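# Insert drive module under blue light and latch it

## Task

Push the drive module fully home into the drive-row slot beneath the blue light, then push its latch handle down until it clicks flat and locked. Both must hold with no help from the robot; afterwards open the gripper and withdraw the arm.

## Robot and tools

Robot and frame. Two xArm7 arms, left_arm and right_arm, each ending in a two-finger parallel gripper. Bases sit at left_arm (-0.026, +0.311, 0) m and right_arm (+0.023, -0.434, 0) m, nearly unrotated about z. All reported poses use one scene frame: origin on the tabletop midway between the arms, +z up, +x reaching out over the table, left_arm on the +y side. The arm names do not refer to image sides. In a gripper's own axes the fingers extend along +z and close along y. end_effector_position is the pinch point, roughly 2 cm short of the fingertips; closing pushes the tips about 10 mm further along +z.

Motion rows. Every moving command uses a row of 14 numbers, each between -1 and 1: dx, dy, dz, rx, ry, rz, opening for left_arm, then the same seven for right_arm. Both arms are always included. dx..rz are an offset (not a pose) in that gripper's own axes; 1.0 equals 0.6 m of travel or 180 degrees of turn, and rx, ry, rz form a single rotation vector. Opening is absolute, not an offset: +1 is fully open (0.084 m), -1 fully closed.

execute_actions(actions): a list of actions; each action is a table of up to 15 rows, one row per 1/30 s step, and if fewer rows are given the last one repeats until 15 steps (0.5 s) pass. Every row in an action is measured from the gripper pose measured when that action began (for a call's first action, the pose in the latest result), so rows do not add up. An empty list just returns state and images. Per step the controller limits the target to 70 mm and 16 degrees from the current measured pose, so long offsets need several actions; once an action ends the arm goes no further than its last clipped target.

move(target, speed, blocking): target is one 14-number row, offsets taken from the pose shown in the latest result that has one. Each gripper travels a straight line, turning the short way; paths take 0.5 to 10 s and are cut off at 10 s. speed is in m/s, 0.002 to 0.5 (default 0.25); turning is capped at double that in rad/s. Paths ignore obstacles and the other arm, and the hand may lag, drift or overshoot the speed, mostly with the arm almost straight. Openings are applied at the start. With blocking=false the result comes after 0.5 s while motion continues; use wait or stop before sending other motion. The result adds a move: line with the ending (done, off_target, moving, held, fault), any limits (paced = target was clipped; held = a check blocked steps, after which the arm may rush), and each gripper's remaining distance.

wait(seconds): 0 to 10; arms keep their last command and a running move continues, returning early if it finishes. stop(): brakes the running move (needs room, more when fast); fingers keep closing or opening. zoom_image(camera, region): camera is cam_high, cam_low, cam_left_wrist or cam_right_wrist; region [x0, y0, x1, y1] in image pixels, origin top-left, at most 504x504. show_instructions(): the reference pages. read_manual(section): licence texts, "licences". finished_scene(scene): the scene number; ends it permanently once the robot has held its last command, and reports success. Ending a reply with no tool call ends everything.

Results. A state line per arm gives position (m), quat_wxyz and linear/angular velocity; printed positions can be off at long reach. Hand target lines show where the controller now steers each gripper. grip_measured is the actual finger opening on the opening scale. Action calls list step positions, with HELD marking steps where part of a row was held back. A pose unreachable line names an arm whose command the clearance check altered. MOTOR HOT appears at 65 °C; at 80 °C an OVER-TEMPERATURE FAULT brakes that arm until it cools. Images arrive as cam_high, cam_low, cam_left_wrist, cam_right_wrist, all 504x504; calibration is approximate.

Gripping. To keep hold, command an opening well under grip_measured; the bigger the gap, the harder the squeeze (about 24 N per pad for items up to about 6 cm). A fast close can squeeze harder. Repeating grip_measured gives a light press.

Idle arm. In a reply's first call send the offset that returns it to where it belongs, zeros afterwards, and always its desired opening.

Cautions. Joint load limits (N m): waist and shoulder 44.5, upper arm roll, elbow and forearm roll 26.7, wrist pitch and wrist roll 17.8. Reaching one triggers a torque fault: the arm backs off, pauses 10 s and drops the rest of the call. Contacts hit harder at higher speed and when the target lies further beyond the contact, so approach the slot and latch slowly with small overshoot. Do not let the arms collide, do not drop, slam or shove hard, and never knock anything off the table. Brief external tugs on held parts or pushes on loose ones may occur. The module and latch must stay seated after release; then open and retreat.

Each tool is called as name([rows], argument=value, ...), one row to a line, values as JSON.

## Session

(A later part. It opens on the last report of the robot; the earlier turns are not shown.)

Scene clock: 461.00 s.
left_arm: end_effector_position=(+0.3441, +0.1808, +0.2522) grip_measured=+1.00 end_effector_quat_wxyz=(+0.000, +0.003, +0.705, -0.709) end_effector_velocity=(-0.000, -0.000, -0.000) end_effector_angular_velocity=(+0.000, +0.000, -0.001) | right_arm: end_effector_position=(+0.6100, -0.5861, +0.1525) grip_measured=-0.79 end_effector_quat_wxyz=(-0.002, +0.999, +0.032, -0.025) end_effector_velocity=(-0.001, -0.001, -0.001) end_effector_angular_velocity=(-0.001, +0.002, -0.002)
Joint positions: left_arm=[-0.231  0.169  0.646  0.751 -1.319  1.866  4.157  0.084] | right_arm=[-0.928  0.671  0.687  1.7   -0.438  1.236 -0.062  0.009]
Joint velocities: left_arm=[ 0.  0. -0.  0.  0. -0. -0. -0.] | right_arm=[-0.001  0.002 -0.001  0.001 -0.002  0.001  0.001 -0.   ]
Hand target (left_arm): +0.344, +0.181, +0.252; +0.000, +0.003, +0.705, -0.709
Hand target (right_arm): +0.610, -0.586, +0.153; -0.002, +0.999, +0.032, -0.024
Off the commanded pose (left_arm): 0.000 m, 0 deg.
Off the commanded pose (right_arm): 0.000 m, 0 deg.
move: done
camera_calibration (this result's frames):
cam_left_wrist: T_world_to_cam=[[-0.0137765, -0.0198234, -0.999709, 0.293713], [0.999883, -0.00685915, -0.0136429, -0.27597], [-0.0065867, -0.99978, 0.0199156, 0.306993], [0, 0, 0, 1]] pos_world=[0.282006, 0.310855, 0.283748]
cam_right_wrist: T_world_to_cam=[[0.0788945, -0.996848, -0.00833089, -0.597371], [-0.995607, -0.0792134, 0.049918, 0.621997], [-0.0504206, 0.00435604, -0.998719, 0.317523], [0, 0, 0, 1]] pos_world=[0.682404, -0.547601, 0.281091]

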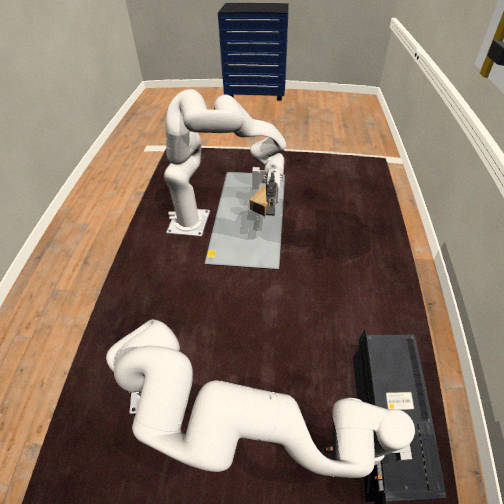

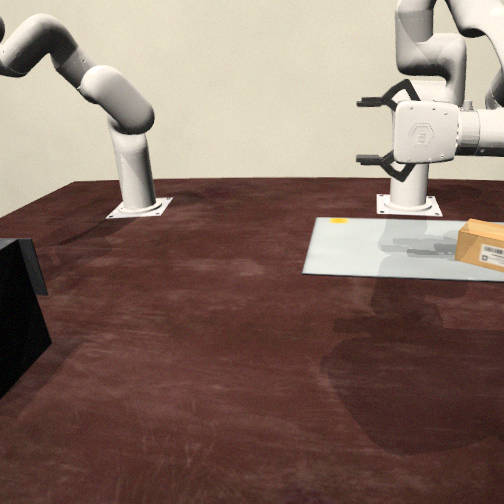

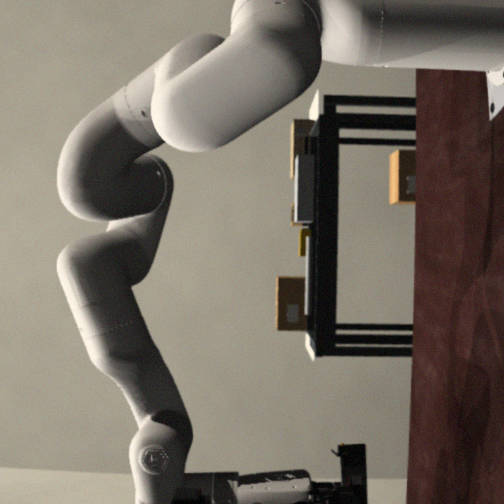

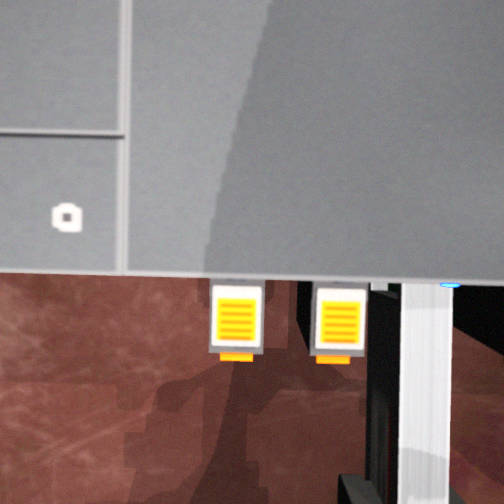

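move(target=[0,0,0,0,0,0,1, -0.045,0.002,0.002,0,0,0,-1], speed=0.02)

zoom_image(camera="cam_left_wrist", region=[270,404,420,504])

zoom_image(camera="cam_right_wrist", region=[250,60,504,314])

Scene clock: 478.17 s.
left_arm: end_effector_position=(+0.3441, +0.1808, +0.2522) grip_measured=+1.00 end_effector_quat_wxyz=(+0.000, +0.003, +0.705, -0.709) end_effector_velocity=(+0.000, +0.000, +0.000) end_effector_angular_velocity=(+0.000, -0.001, +0.001) | right_arm: end_effector_position=(+0.5832, -0.5890, +0.1527) grip_measured=-0.79 end_effector_quat_wxyz=(-0.002, +0.999, +0.032, -0.025) end_effector_velocity=(-0.000, -0.000, -0.000) end_effector_angular_velocity=(+0.001, -0.000, -0.001)
Joint positions: left_arm=[-0.231  0.169  0.646  0.751 -1.319  1.866  4.157  0.084] | right_arm=[-1.006  0.582  0.712  1.557 -0.407  1.179 -0.078  0.009]
Joint velocities: left_arm=[ 0.    -0.     0.001 -0.     0.     0.     0.001  0.   ] | right_arm=[-0.001 -0.001 -0.    -0.002  0.001 -0.002 -0.     0.   ]
Hand target (left_arm): +0.344, +0.181, +0.252; +0.000, +0.003, +0.705, -0.709
Hand target (right_arm): +0.583, -0.589, +0.153; -0.002, +0.999, +0.032, -0.025
Off the commanded pose (left_arm): 0.000 m, 0 deg.
Off the commanded pose (right_arm): 0.000 m, 0 deg.
move: done
camera_calibration (this result's frames):
cam_left_wrist: T_world_to_cam=[[-0.0137765, -0.0198234, -0.999709, 0.293713], [0.999883, -0.00685917, -0.0136429, -0.27597], [-0.00658672, -0.99978, 0.0199156, 0.306994], [0, 0, 0, 1]] pos_world=[0.282006, 0.310855, 0.283748]
cam_right_wrist: T_world_to_cam=[[0.0788795, -0.996845, -0.00879226, -0.598053], [-0.99562, -0.0792204, 0.0496517, 0.595069], [-0.0501916, 0.00483724, -0.998728, 0.316586], [0, 0, 0, 1]] pos_world=[0.655526, -0.550556, 0.281379]

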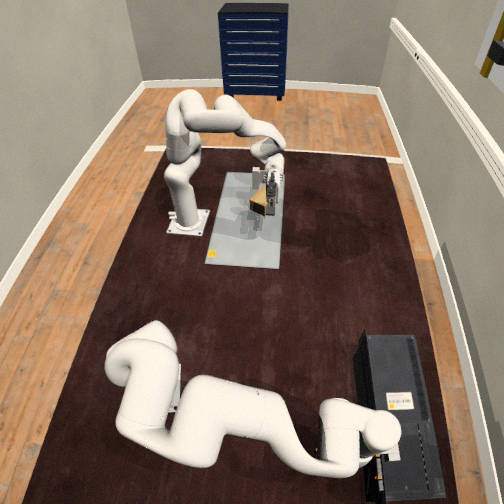

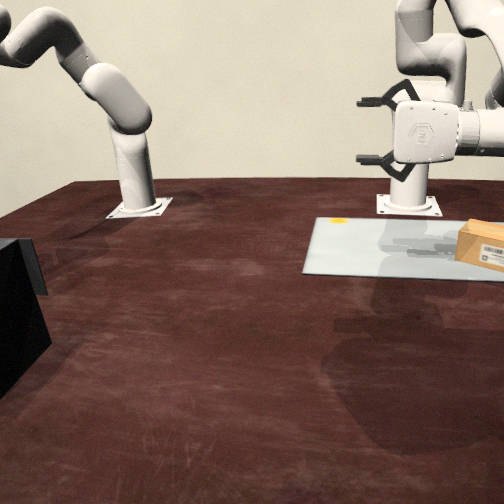

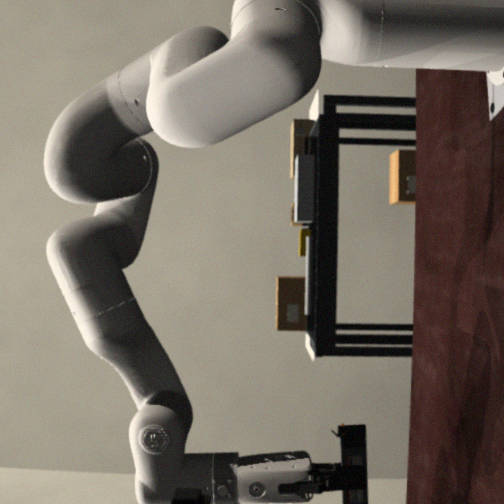

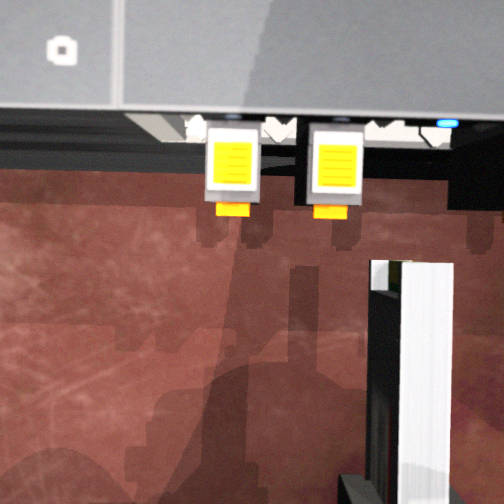

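Region (270, 404, 420, 504) of cam_left_wrist's 504x504 image, scaled by 3.360, with more detail than that image has.

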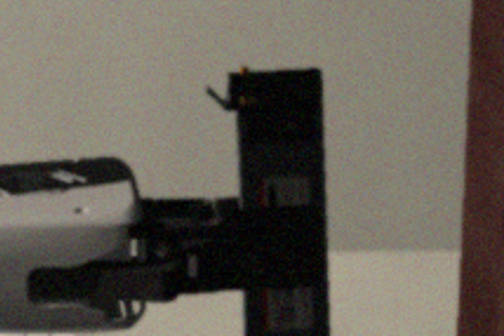

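Region (250, 60, 504, 314) of cam_right_wrist's 504x504 image, scaled by 1.984, with more detail than that image has.

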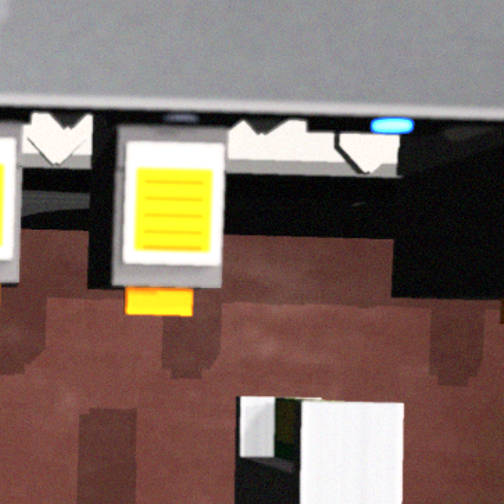

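move(target=[0,0,0,0,0,0,1, 0,0,-0.002,0,0.015,0,-1], speed=0.02)

move(target=[0,0,0,0,0,0,1, 0.03,0,0,0,0,0,-1], speed=0.015)

zoom_image(camera="cam_left_wrist", region=[270,404,420,504])

Scene clock: 490.03 s.
left_arm: end_effector_position=(+0.3441, +0.1808, +0.2522) grip_measured=+1.00 end_effector_quat_wxyz=(+0.000, +0.003, +0.705, -0.709) end_effector_velocity=(+0.000, +0.000, -0.000) end_effector_angular_velocity=(+0.000, +0.002, +0.001) | right_arm: end_effector_position=(+0.5832, -0.5890, +0.1540) grip_measured=-0.79 end_effector_quat_wxyz=(-0.003, +0.999, +0.032, -0.002) end_effector_velocity=(+0.000, +0.001, -0.000) end_effector_angular_velocity=(+0.001, -0.001, +0.001)
Joint positions: left_arm=[-0.231  0.169  0.646  0.751 -1.319  1.866  4.157  0.084] | right_arm=[-1.042  0.547  0.727  1.495 -0.392  1.105 -0.086  0.009]
Joint velocities: left_arm=[ 0.001  0.    -0.     0.    -0.001 -0.001 -0.003 -0.   ] | right_arm=[-0.    -0.001  0.001 -0.002  0.001 -0.002 -0.    -0.   ]
Hand target (left_arm): +0.344, +0.181, +0.252; +0.000, +0.003, +0.705, -0.709
Hand target (right_arm): +0.583, -0.589, +0.154; -0.003, +0.999, +0.032, -0.002
Off the commanded pose (left_arm): 0.000 m, 0 deg.
Off the commanded pose (right_arm): 0.000 m, 0 deg.
move: done
camera_calibration (this result's frames):
cam_left_wrist: T_world_to_cam=[[-0.0137762, -0.0198235, -0.999709, 0.293713], [0.999883, -0.00685898, -0.0136426, -0.27597], [-0.00658654, -0.99978, 0.0199156, 0.306993], [0, 0, 0, 1]] pos_world=[0.282006, 0.310855, 0.283748]
cam_right_wrist: T_world_to_cam=[[0.0790434, -0.996837, -0.00820508, -0.598221], [-0.996866, -0.0790662, 0.00249567, 0.603157], [-0.00313652, 0.0079821, -0.999963, 0.292431], [0, 0, 0, 1]] pos_world=[0.649469, -0.550973, 0.286007]

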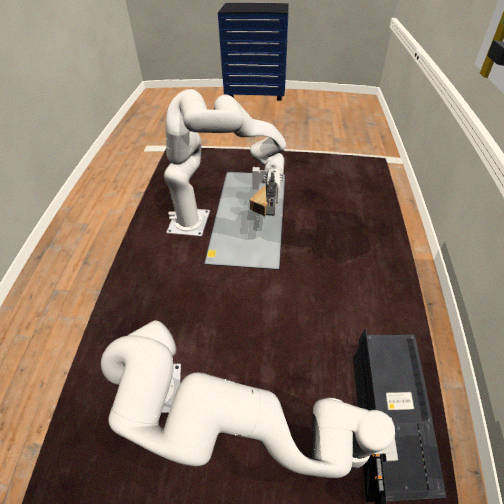

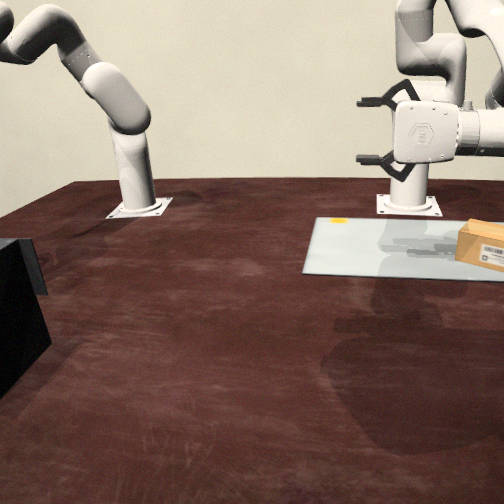

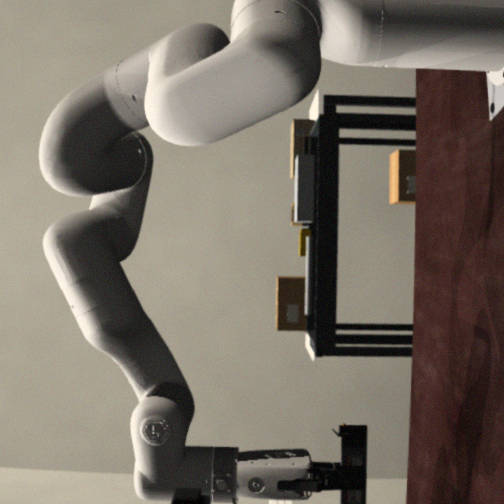

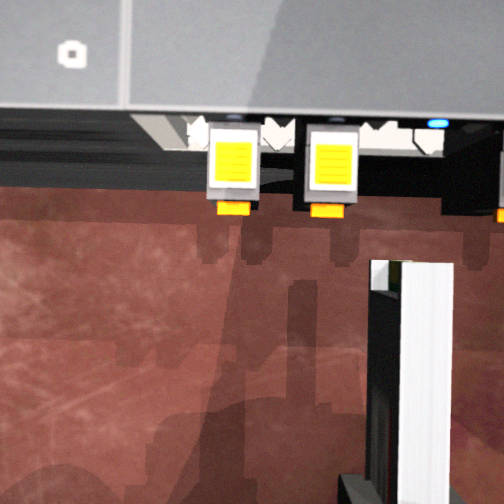

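Scene clock: 491.47 s.
left_arm: end_effector_position=(+0.3441, +0.1808, +0.2522) grip_measured=+1.00 end_effector_quat_wxyz=(+0.000, +0.003, +0.705, -0.709) end_effector_velocity=(+0.000, -0.000, +0.000) end_effector_angular_velocity=(-0.000, -0.001, +0.001) | right_arm: end_effector_position=(+0.6012, -0.5879, +0.1539) grip_measured=-0.79 end_effector_quat_wxyz=(-0.002, +0.999, +0.032, -0.002) end_effector_velocity=(+0.001, +0.001, +0.002) end_effector_angular_velocity=(+0.000, -0.002, +0.001)
Joint positions: left_arm=[-0.231  0.169  0.646  0.751 -1.319  1.866  4.157  0.084] | right_arm=[-0.992  0.606  0.71   1.585 -0.416  1.141 -0.072  0.009]
Joint velocities: left_arm=[ 0.    -0.    -0.    -0.    -0.001 -0.     0.001 -0.   ] | right_arm=[ 0.001 -0.001  0.001  0.003  0.001  0.001  0.     0.   ]
Hand target (left_arm): +0.344, +0.181, +0.252; +0.000, +0.003, +0.705, -0.709
Hand target (right_arm): +0.601, -0.588, +0.154; -0.002, +0.999, +0.032, -0.002
Off the commanded pose (left_arm): 0.000 m, 0 deg.
Off the commanded pose (right_arm): 0.000 m, 0 deg.
move: done
camera_calibration (this result's frames):
cam_left_wrist: T_world_to_cam=[[-0.0137764, -0.0198234, -0.999709, 0.293713], [0.999883, -0.00685882, -0.0136428, -0.27597], [-0.00658638, -0.99978, 0.0199155, 0.306994], [0, 0, 0, 1]] pos_world=[0.282006, 0.310856, 0.283748]
cam_right_wrist: T_world_to_cam=[[0.0790528, -0.996839, -0.00791288, -0.59857], [-0.996865, -0.0790762, 0.00268738, 0.621081], [-0.00330461, 0.00767563, -0.999965, 0.292262], [0, 0, 0, 1]] pos_world=[0.667418, -0.549809, 0.285846]

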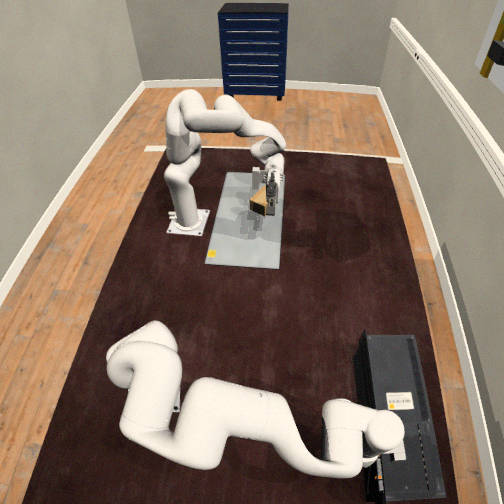

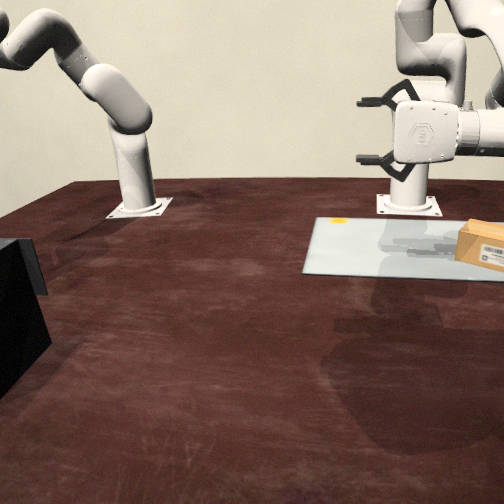

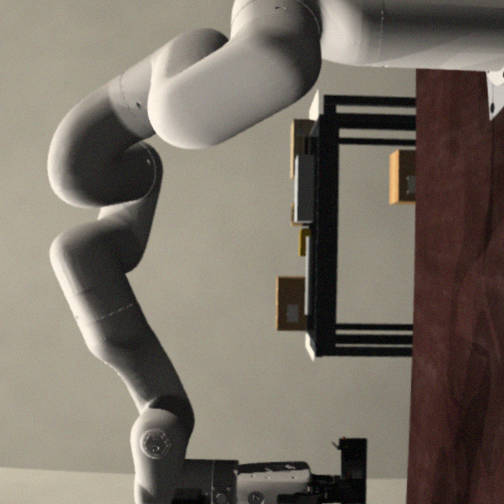

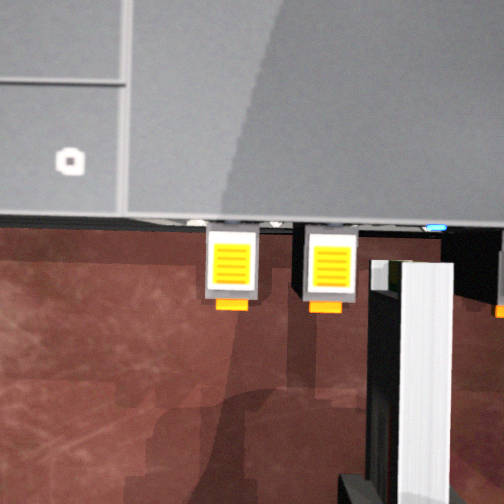

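Region (270, 404, 420, 504) of cam_left_wrist's 504x504 image, scaled by 3.360, with more detail than that image has.

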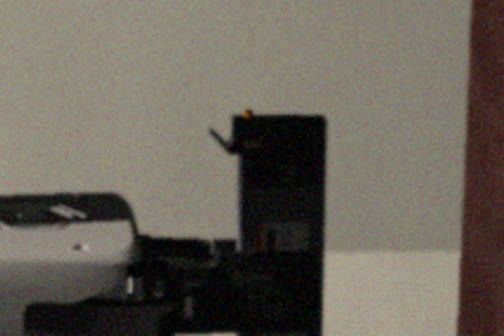

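move(target=[0,0,0,0,0,0,1, 0.022,-0.001,0,0,0,0,-1], speed=0.008)

zoom_image(camera="cam_left_wrist", region=[270,404,420,504])

Scene clock: 500.07 s.
left_arm: end_effector_position=(+0.3441, +0.1808, +0.2522) grip_measured=+1.00 end_effector_quat_wxyz=(+0.000, +0.003, +0.705, -0.709) end_effector_velocity=(+0.000, +0.000, -0.000) end_effector_angular_velocity=(+0.000, +0.001, +0.001) | right_arm: end_effector_position=(+0.6143, -0.5866, +0.1537) grip_measured=-0.79 end_effector_quat_wxyz=(-0.002, +1.000, +0.031, -0.002) end_effector_velocity=(+0.001, +0.001, +0.001) end_effector_angular_velocity=(-0.002, -0.002, +0.003)
Joint positions: left_arm=[-0.231  0.169  0.646  0.751 -1.319  1.866  4.157  0.084] | right_arm=[-0.954  0.649  0.698  1.655 -0.432  1.169 -0.064  0.009]
Joint velocities: left_arm=[ 0.     0.     0.001  0.    -0.    -0.    -0.001 -0.   ] | right_arm=[-0.    -0.001  0.003 -0.001 -0.002 -0.001 -0.     0.   ]
Hand target (left_arm): +0.344, +0.181, +0.252; +0.000, +0.003, +0.705, -0.709
Hand target (right_arm): +0.614, -0.586, +0.154; -0.002, +0.999, +0.032, -0.002
Off the commanded pose (left_arm): 0.000 m, 0 deg.
Off the commanded pose (right_arm): 0.000 m, 0 deg.
move: done
camera_calibration (this result's frames):
cam_left_wrist: T_world_to_cam=[[-0.0137764, -0.0198233, -0.999709, 0.293713], [0.999883, -0.00685912, -0.0136428, -0.27597], [-0.00658668, -0.99978, 0.0199155, 0.306994], [0, 0, 0, 1]] pos_world=[0.282006, 0.310855, 0.283749]
cam_right_wrist: T_world_to_cam=[[0.0787401, -0.996866, -0.00762006, -0.598241], [-0.996889, -0.0787631, 0.0027774, 0.634469], [-0.00336887, 0.00737767, -0.999967, 0.292031], [0, 0, 0, 1]] pos_world=[0.680584, -0.548547, 0.2857]

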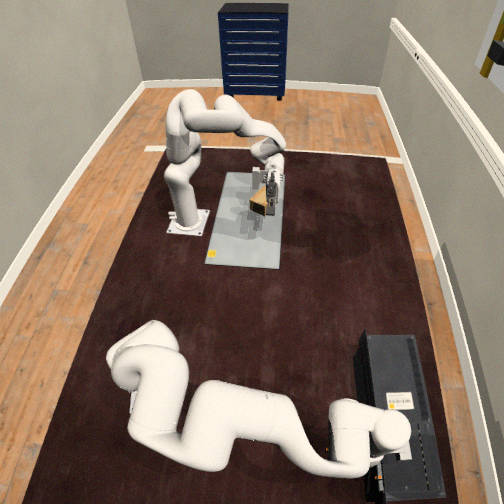

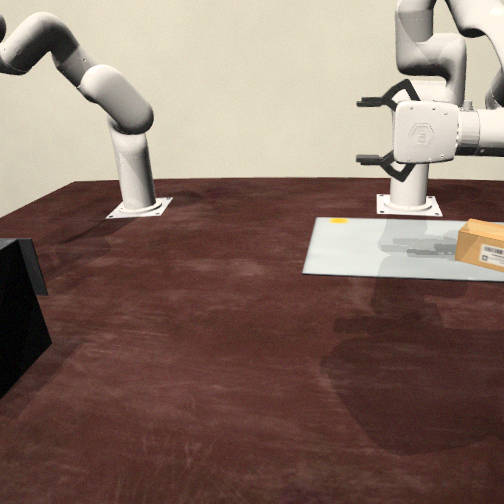

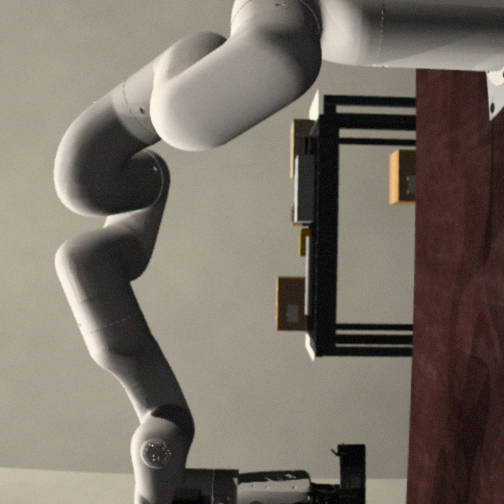

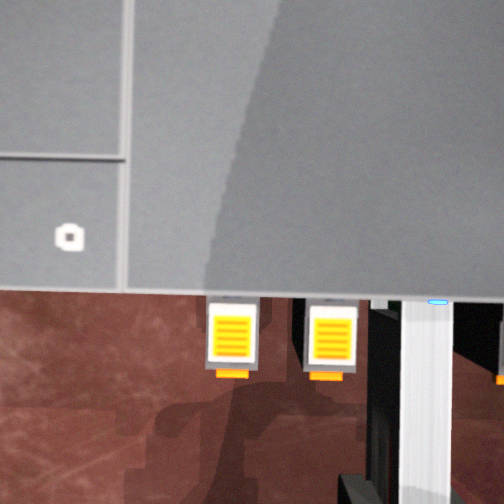

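Region (270, 404, 420, 504) of cam_left_wrist's 504x504 image, scaled by 3.360, with more detail than that image has.

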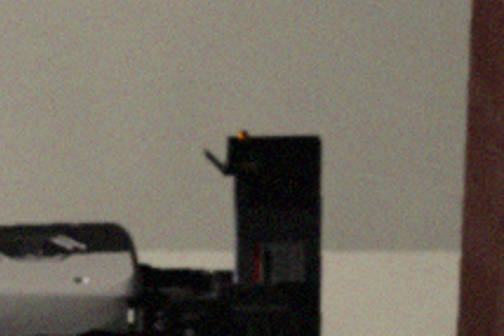

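move(target=[0,0,0,0,0,0,1, -0.012,0,-0.004,0,0,0,-1], speed=0.01)

move(target=[0,0,0,0,0,0,1, 0.025,0,0,0,0,0,-1], speed=0.008)

zoom_image(camera="cam_left_wrist", region=[270,404,420,504])

Scene clock: 509.77 s.
left_arm: end_effector_position=(+0.3441, +0.1808, +0.2522) grip_measured=+1.00 end_effector_quat_wxyz=(+0.000, +0.003, +0.705, -0.709) end_effector_velocity=(-0.000, -0.000, +0.000) end_effector_angular_velocity=(-0.000, +0.001, -0.001) | right_arm: end_effector_position=(+0.6072, -0.5871, +0.1563) grip_measured=-0.79 end_effector_quat_wxyz=(-0.002, +1.000, +0.031, -0.002) end_effector_velocity=(-0.001, +0.001, -0.001) end_effector_angular_velocity=(-0.000, +0.002, +0.002)
Joint positions: left_arm=[-0.231  0.169  0.646  0.751 -1.319  1.866  4.157  0.084] | right_arm=[-0.975  0.623  0.706  1.62  -0.422  1.159 -0.069  0.009]
Joint velocities: left_arm=[-0.    -0.    -0.001 -0.     0.     0.    -0.001 -0.   ] | right_arm=[ 0.001  0.    -0.    -0.003 -0.    -0.    -0.    -0.   ]
Hand target (left_arm): +0.344, +0.181, +0.252; +0.000, +0.003, +0.705, -0.709
Hand target (right_arm): +0.607, -0.587, +0.156; -0.002, +1.000, +0.031, -0.002
Off the commanded pose (left_arm): 0.000 m, 0 deg.
Off the commanded pose (right_arm): 0.000 m, 0 deg.
move: done
camera_calibration (this result's frames):
cam_left_wrist: T_world_to_cam=[[-0.0137759, -0.0198233, -0.999709, 0.293713], [0.999883, -0.00685905, -0.0136423, -0.27597], [-0.00658662, -0.99978, 0.0199155, 0.306994], [0, 0, 0, 1]] pos_world=[0.282006, 0.310855, 0.283749]
cam_right_wrist: T_world_to_cam=[[0.0787457, -0.996865, -0.00767936, -0.598112], [-0.99689, -0.078767, 0.00250957, 0.627383], [-0.00310658, 0.00745786, -0.999967, 0.294436], [0, 0, 0, 1]] pos_world=[0.673445, -0.549016, 0.288259]

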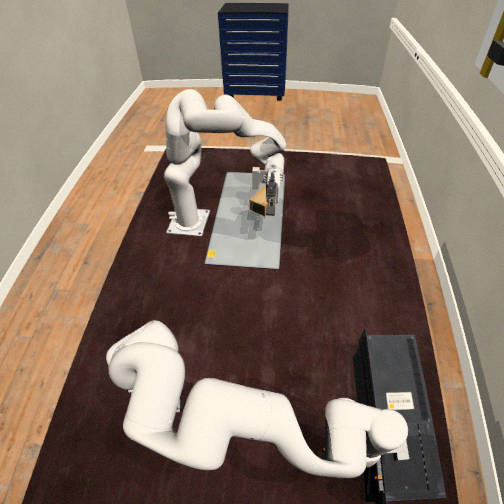

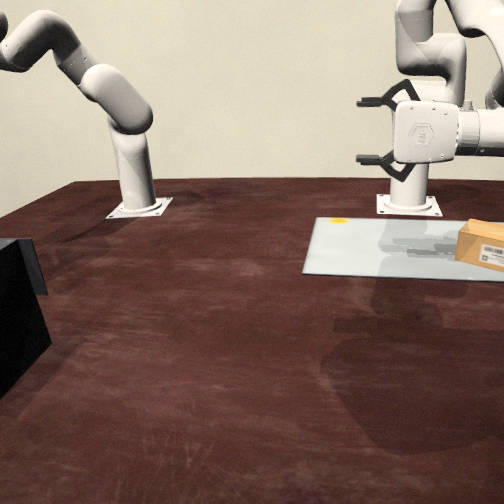

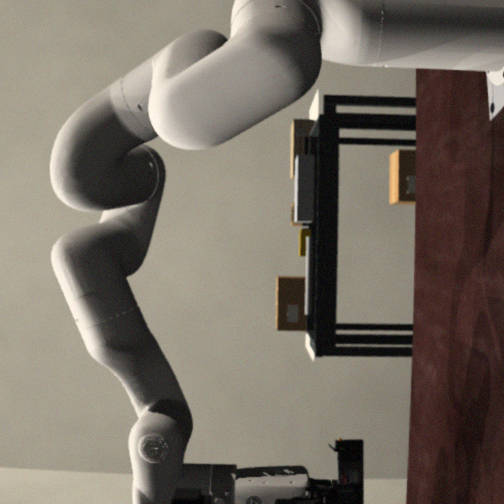

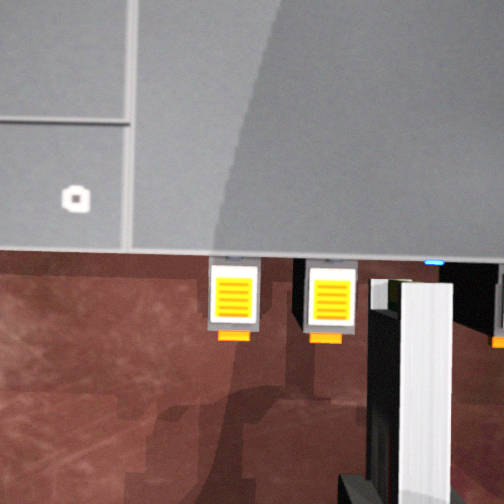

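Scene clock: 511.87 s.
left_arm: end_effector_position=(+0.3441, +0.1808, +0.2522) grip_measured=+1.00 end_effector_quat_wxyz=(+0.000, +0.003, +0.705, -0.709) end_effector_velocity=(-0.000, +0.000, -0.000) end_effector_angular_velocity=(+0.000, +0.000, -0.001) | right_arm: end_effector_position=(+0.6209, -0.5862, +0.1558) grip_measured=-0.79 end_effector_quat_wxyz=(-0.002, +0.999, +0.031, -0.004) end_effector_velocity=(+0.002, -0.001, +0.002) end_effector_angular_velocity=(-0.002, -0.009, -0.003)
Joint positions: left_arm=[-0.231  0.169  0.646  0.751 -1.319  1.866  4.157  0.084] | right_arm=[-0.933  0.674  0.694  1.703 -0.44   1.197 -0.061  0.009]
Joint velocities: left_arm=[ 0.001  0.    -0.    -0.     0.001  0.001  0.    -0.   ] | right_arm=[-0.003  0.001  0.004  0.004 -0.004 -0.005  0.003  0.   ]
Hand target (left_arm): +0.344, +0.181, +0.252; +0.000, +0.003, +0.705, -0.709
Hand target (right_arm): +0.622, -0.586, +0.156; -0.002, +1.000, +0.031, -0.002
Off the commanded pose (left_arm): 0.000 m, 0 deg.
Off the commanded pose (right_arm): 0.001 m, 0 deg.
move: done
camera_calibration (this result's frames):
cam_left_wrist: T_world_to_cam=[[-0.0137761, -0.0198231, -0.999709, 0.293713], [0.999883, -0.00685905, -0.0136425, -0.27597], [-0.00658661, -0.99978, 0.0199153, 0.306994], [0, 0, 0, 1]] pos_world=[0.282006, 0.310855, 0.283749]
cam_right_wrist: T_world_to_cam=[[0.0786068, -0.996875, -0.00780959, -0.598228], [-0.996873, -0.0786654, 0.00750013, 0.640417], [-0.00809104, 0.00719561, -0.999941, 0.296906], [0, 0, 0, 1]] pos_world=[0.687841, -0.548117, 0.287414]

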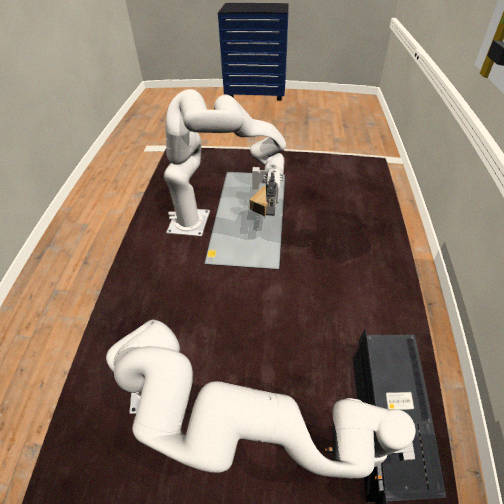

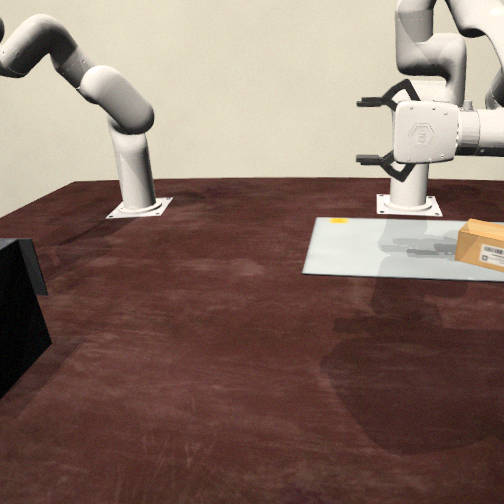

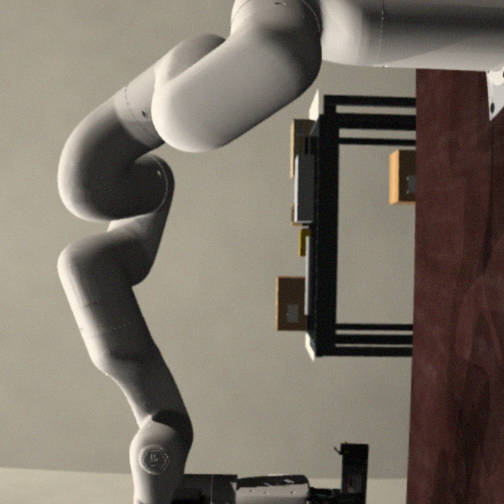

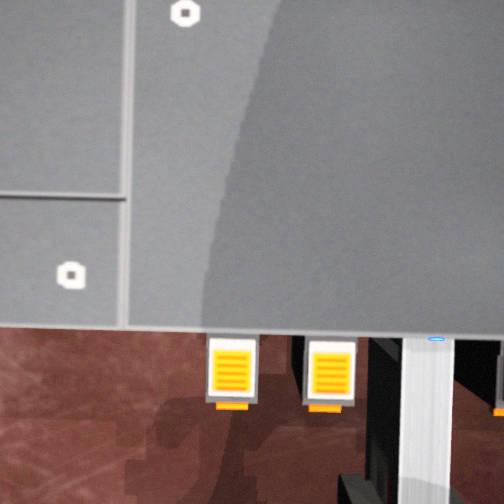

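Region (270, 404, 420, 504) of cam_left_wrist's 504x504 image, scaled by 3.360, with more detail than that image has.

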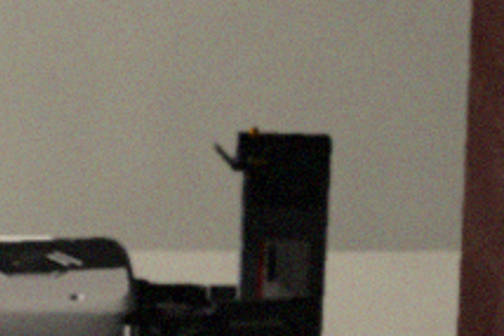

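move(target=[0,0,0,0,0,0,1, -0.03,-0.004,0.001,0,-0.006,0,-1], speed=0.012)

move(target=[0,0,0,0,0,0,1, 0.03,0,-0.0007,0,0,0,-1], speed=0.008)

zoom_image(camera="cam_left_wrist", region=[270,404,420,504])

Scene clock: 526.60 s.
left_arm: end_effector_position=(+0.3441, +0.1808, +0.2522) grip_measured=+1.00 end_effector_quat_wxyz=(+0.000, +0.003, +0.705, -0.709) end_effector_velocity=(+0.000, +0.000, -0.001) end_effector_angular_velocity=(+0.001, +0.002, +0.001) | right_arm: end_effector_position=(+0.6029, -0.5849, +0.1554) grip_measured=-0.79 end_effector_quat_wxyz=(-0.002, +0.999, +0.031, -0.013) end_effector_velocity=(-0.000, +0.000, -0.000) end_effector_angular_velocity=(-0.001, +0.000, +0.001)
Joint positions: left_arm=[-0.231  0.169  0.646  0.751 -1.319  1.866  4.157  0.084] | right_arm=[-0.969  0.626  0.708  1.627 -0.425  1.187 -0.063  0.009]
Joint velocities: left_arm=[ 0.001  0.001 -0.001  0.    -0.001 -0.001 -0.001 -0.   ] | right_arm=[-0.    -0.     0.    -0.001 -0.001 -0.     0.    -0.   ]
Hand target (left_arm): +0.344, +0.181, +0.252; +0.000, +0.003, +0.705, -0.709
Hand target (right_arm): +0.603, -0.585, +0.155; -0.002, +0.999, +0.031, -0.013
Off the commanded pose (left_arm): 0.000 m, 0 deg.
Off the commanded pose (right_arm): 0.000 m, 0 deg.
move: done
camera_calibration (this result's frames):
cam_left_wrist: T_world_to_cam=[[-0.0137759, -0.0198231, -0.999709, 0.293713], [0.999883, -0.00685898, -0.0136423, -0.27597], [-0.00658655, -0.99978, 0.0199152, 0.306994], [0, 0, 0, 1]] pos_world=[0.282006, 0.310855, 0.283749]
cam_right_wrist: T_world_to_cam=[[0.0785384, -0.996876, -0.00836029, -0.595417], [-0.996552, -0.0787323, 0.0261671, 0.619361], [-0.0267436, 0.00627635, -0.999623, 0.307026], [0, 0, 0, 1]] pos_world=[0.672199, -0.54672, 0.285725]

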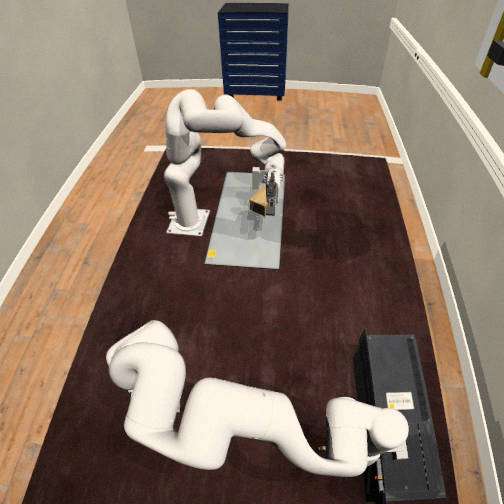

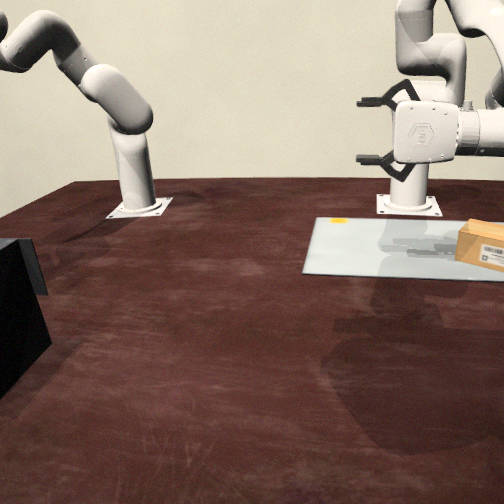

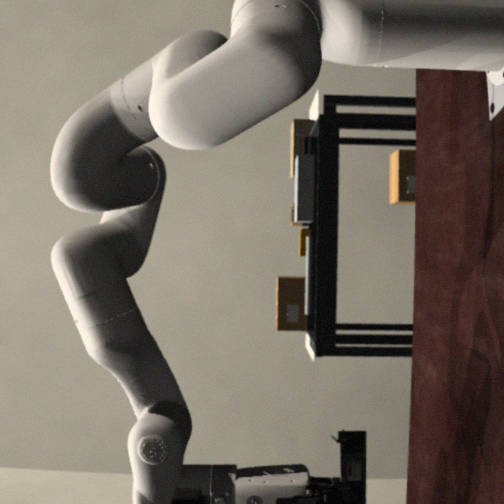

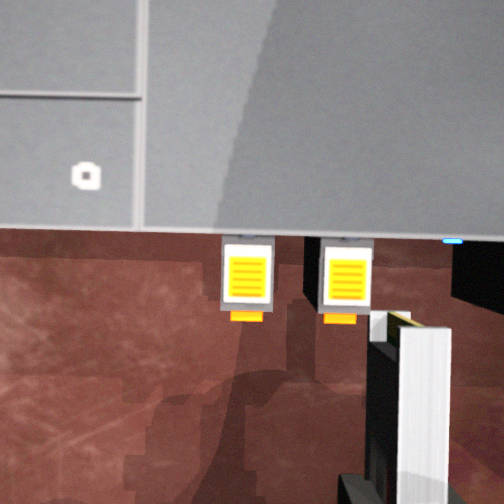

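Scene clock: 529.07 s.
left_arm: end_effector_position=(+0.3441, +0.1808, +0.2522) grip_measured=+1.00 end_effector_quat_wxyz=(+0.000, +0.003, +0.705, -0.709) end_effector_velocity=(+0.000, -0.000, -0.000) end_effector_angular_velocity=(+0.000, -0.001, +0.000) | right_arm: end_effector_position=(+0.6208, -0.5838, +0.1553) grip_measured=-0.79 end_effector_quat_wxyz=(-0.002, +0.999, +0.031, -0.013) end_effector_velocity=(-0.000, -0.001, -0.000) end_effector_angular_velocity=(-0.001, +0.001, -0.002)
Joint positions: left_arm=[-0.231  0.169  0.646  0.751 -1.319  1.866  4.157  0.084] | right_arm=[-0.917  0.687  0.69   1.728 -0.445  1.227 -0.056  0.009]
Joint velocities: left_arm=[-0.     0.001 -0.    -0.    -0.001 -0.     0.001  0.   ] | right_arm=[-0.001  0.001 -0.002  0.001 -0.001  0.001  0.    -0.   ]
Hand target (left_arm): +0.344, +0.181, +0.252; +0.000, +0.003, +0.705, -0.709
Hand target (right_arm): +0.621, -0.584, +0.155; -0.002, +0.999, +0.031, -0.013
Off the commanded pose (left_arm): 0.000 m, 0 deg.
Off the commanded pose (right_arm): 0.000 m, 0 deg.
move: done
camera_calibration (this result's frames):
cam_left_wrist: T_world_to_cam=[[-0.0137763, -0.019823, -0.999709, 0.293713], [0.999883, -0.00685898, -0.0136427, -0.27597], [-0.00658654, -0.99978, 0.0199152, 0.306994], [0, 0, 0, 1]] pos_world=[0.282006, 0.310855, 0.283748]
cam_right_wrist: T_world_to_cam=[[0.0785476, -0.996878, -0.00803847, -0.595762], [-0.996548, -0.0787339, 0.0263418, 0.637307], [-0.0268924, 0.00594164, -0.999621, 0.307271], [0, 0, 0, 1]] pos_world=[0.690165, -0.54555, 0.285577]

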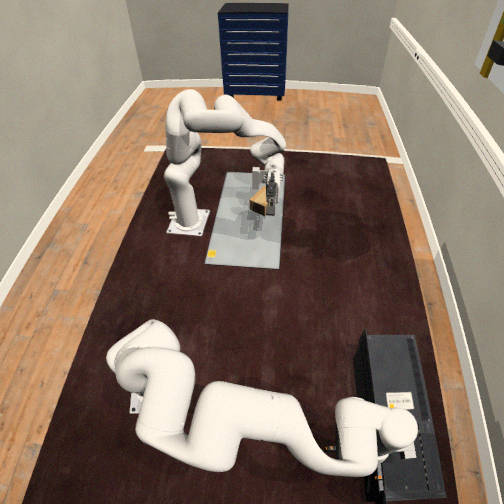

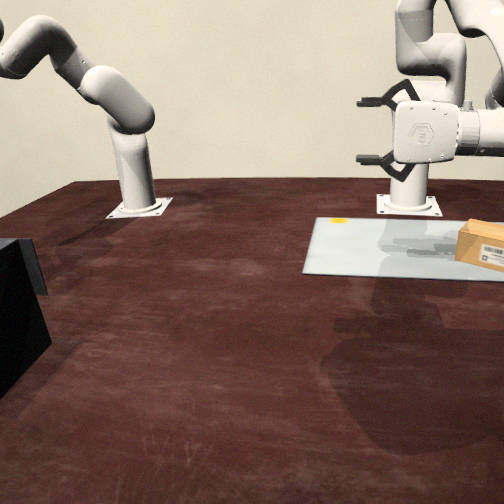

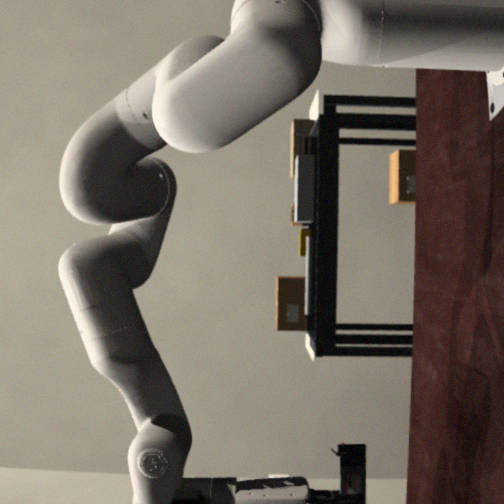

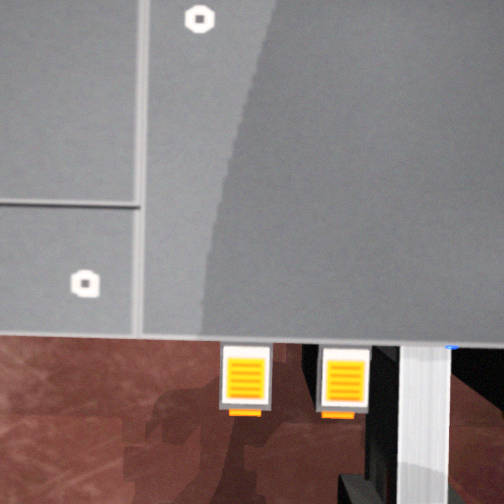

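Region (270, 404, 420, 504) of cam_left_wrist's 504x504 image, scaled by 3.360, with more detail than that image has.

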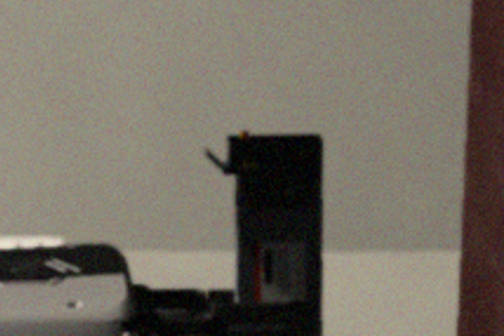

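move(target=[0,0,0,0,0,0,1, -0.22,0,0,0,0.0065,0,-1], speed=0.08)

move(target=[0,0,0,0,0,0,1, 0,0,0.2,0,0,0,-1], speed=0.06)

Scene clock: 535.50 s.
left_arm: end_effector_position=(+0.3441, +0.1808, +0.2522) grip_measured=+1.00 end_effector_quat_wxyz=(+0.000, +0.003, +0.705, -0.709) end_effector_velocity=(-0.000, +0.000, -0.000) end_effector_angular_velocity=(+0.000, +0.001, -0.000) | right_arm: end_effector_position=(+0.4894, -0.5917, +0.1594) grip_measured=-0.79 end_effector_quat_wxyz=(-0.003, +0.999, +0.032, -0.003) end_effector_velocity=(-0.001, -0.000, -0.001) end_effector_angular_velocity=(+0.003, +0.001, -0.002)
Joint positions: left_arm=[-0.231  0.169  0.646  0.751 -1.319  1.866  4.157  0.084] | right_arm=[-1.285  0.211  0.812  1.096 -0.18   0.965 -0.259  0.009]
Joint velocities: left_arm=[ 0.     0.001  0.001 -0.     0.001  0.     0.     0.   ] | right_arm=[-0.002 -0.    -0.001 -0.003  0.004 -0.002 -0.003  0.   ]
Hand target (left_arm): +0.344, +0.181, +0.252; +0.000, +0.003, +0.705, -0.709
Hand target (right_arm): +0.489, -0.592, +0.159; -0.003, +0.999, +0.032, -0.003
Off the commanded pose (left_arm): 0.000 m, 0 deg.
Off the commanded pose (right_arm): 0.001 m, 0 deg.
move: done
camera_calibration (this result's frames):
cam_left_wrist: T_world_to_cam=[[-0.013776, -0.0198231, -0.999709, 0.293713], [0.999883, -0.00685923, -0.0136424, -0.27597], [-0.0065868, -0.99978, 0.0199152, 0.306994], [0, 0, 0, 1]] pos_world=[0.282006, 0.310855, 0.283749]
cam_right_wrist: T_world_to_cam=[[0.0790496, -0.996822, -0.00984958, -0.593226], [-0.996858, -0.0790951, 0.00430939, 0.509027], [-0.00507474, 0.00947797, -0.999942, 0.299429], [0, 0, 0, 1]] pos_world=[0.555842, -0.553917, 0.291375]

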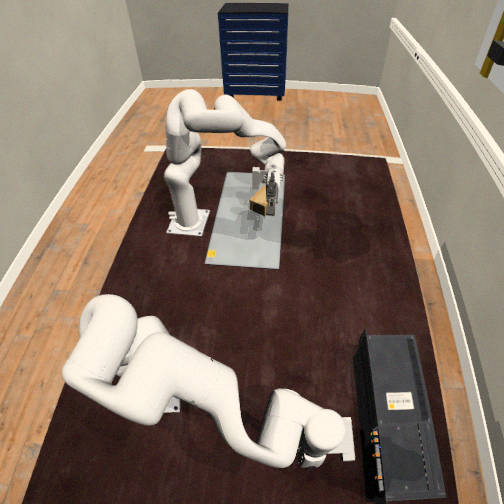

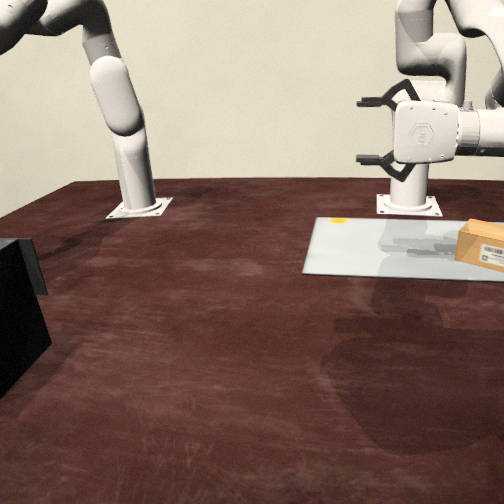

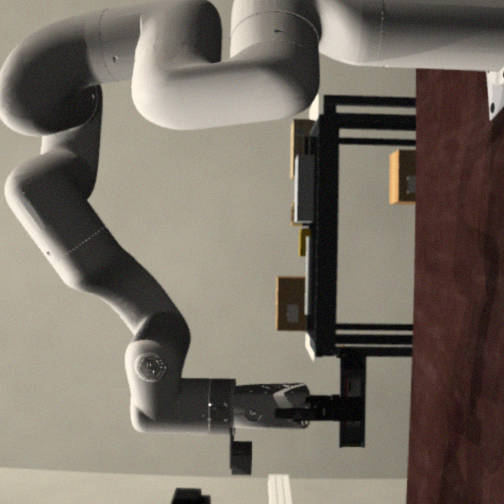

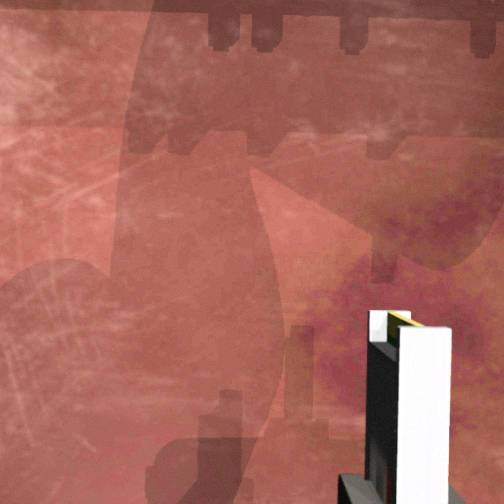

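Scene clock: 537.80 s.
left_arm: end_effector_position=(+0.3441, +0.1808, +0.2522) grip_measured=+1.00 end_effector_quat_wxyz=(+0.000, +0.003, +0.705, -0.709) end_effector_velocity=(+0.000, -0.000, +0.000) end_effector_angular_velocity=(-0.001, +0.000, +0.000) | right_arm: end_effector_position=(+0.4889, -0.5906, +0.0394) grip_measured=-0.79 end_effector_quat_wxyz=(-0.003, +0.999, +0.032, -0.002) end_effector_velocity=(+0.000, +0.000, +0.000) end_effector_angular_velocity=(-0.001, -0.001, +0.001)
Joint positions: left_arm=[-0.231  0.169  0.646  0.751 -1.319  1.866  4.157  0.084] | right_arm=[-1.17   0.462  0.673  1.009 -0.442  0.695 -0.079  0.009]
Joint velocities: left_arm=[-0.    -0.001  0.    -0.    -0.001  0.    -0.001  0.   ] | right_arm=[ 0.001 -0.001 -0.     0.    -0.001 -0.001  0.001 -0.   ]
Hand target (left_arm): +0.344, +0.181, +0.252; +0.000, +0.003, +0.705, -0.709
Hand target (right_arm): +0.489, -0.591, +0.039; -0.003, +0.999, +0.032, -0.003
Off the commanded pose (left_arm): 0.000 m, 0 deg.
Off the commanded pose (right_arm): 0.000 m, 0 deg.
move: done
camera_calibration (this result's frames):
cam_left_wrist: T_world_to_cam=[[-0.0137759, -0.0198231, -0.999709, 0.293713], [0.999883, -0.00685921, -0.0136423, -0.27597], [-0.00658678, -0.99978, 0.0199153, 0.306994], [0, 0, 0, 1]] pos_world=[0.282006, 0.310855, 0.283749]
cam_right_wrist: T_world_to_cam=[[0.0798599, -0.996763, -0.00927216, -0.593633], [-0.996794, -0.0799006, 0.00410642, 0.508721], [-0.00483398, 0.0089145, -0.999949, 0.178938], [0, 0, 0, 1]] pos_world=[0.555362, -0.552659, 0.171336]

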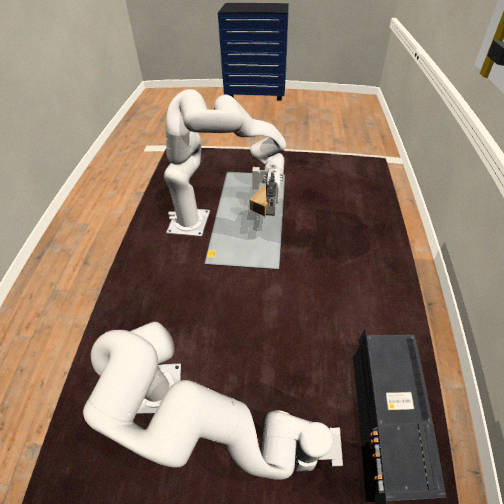

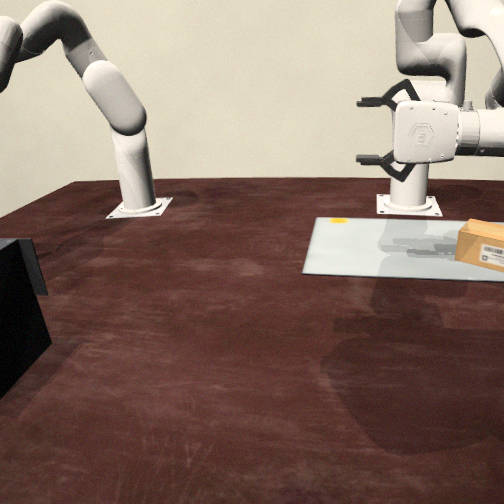

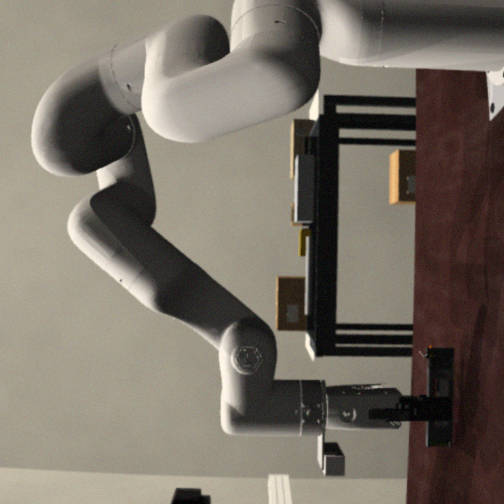

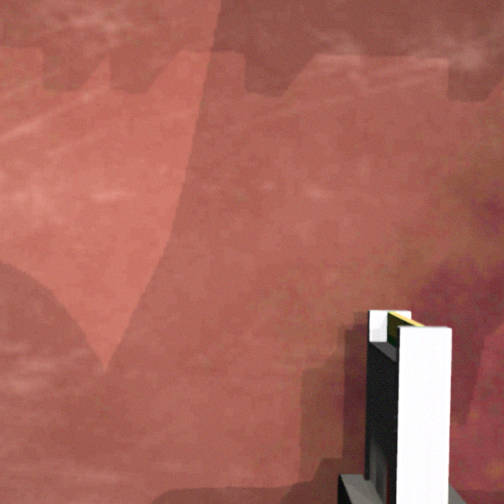

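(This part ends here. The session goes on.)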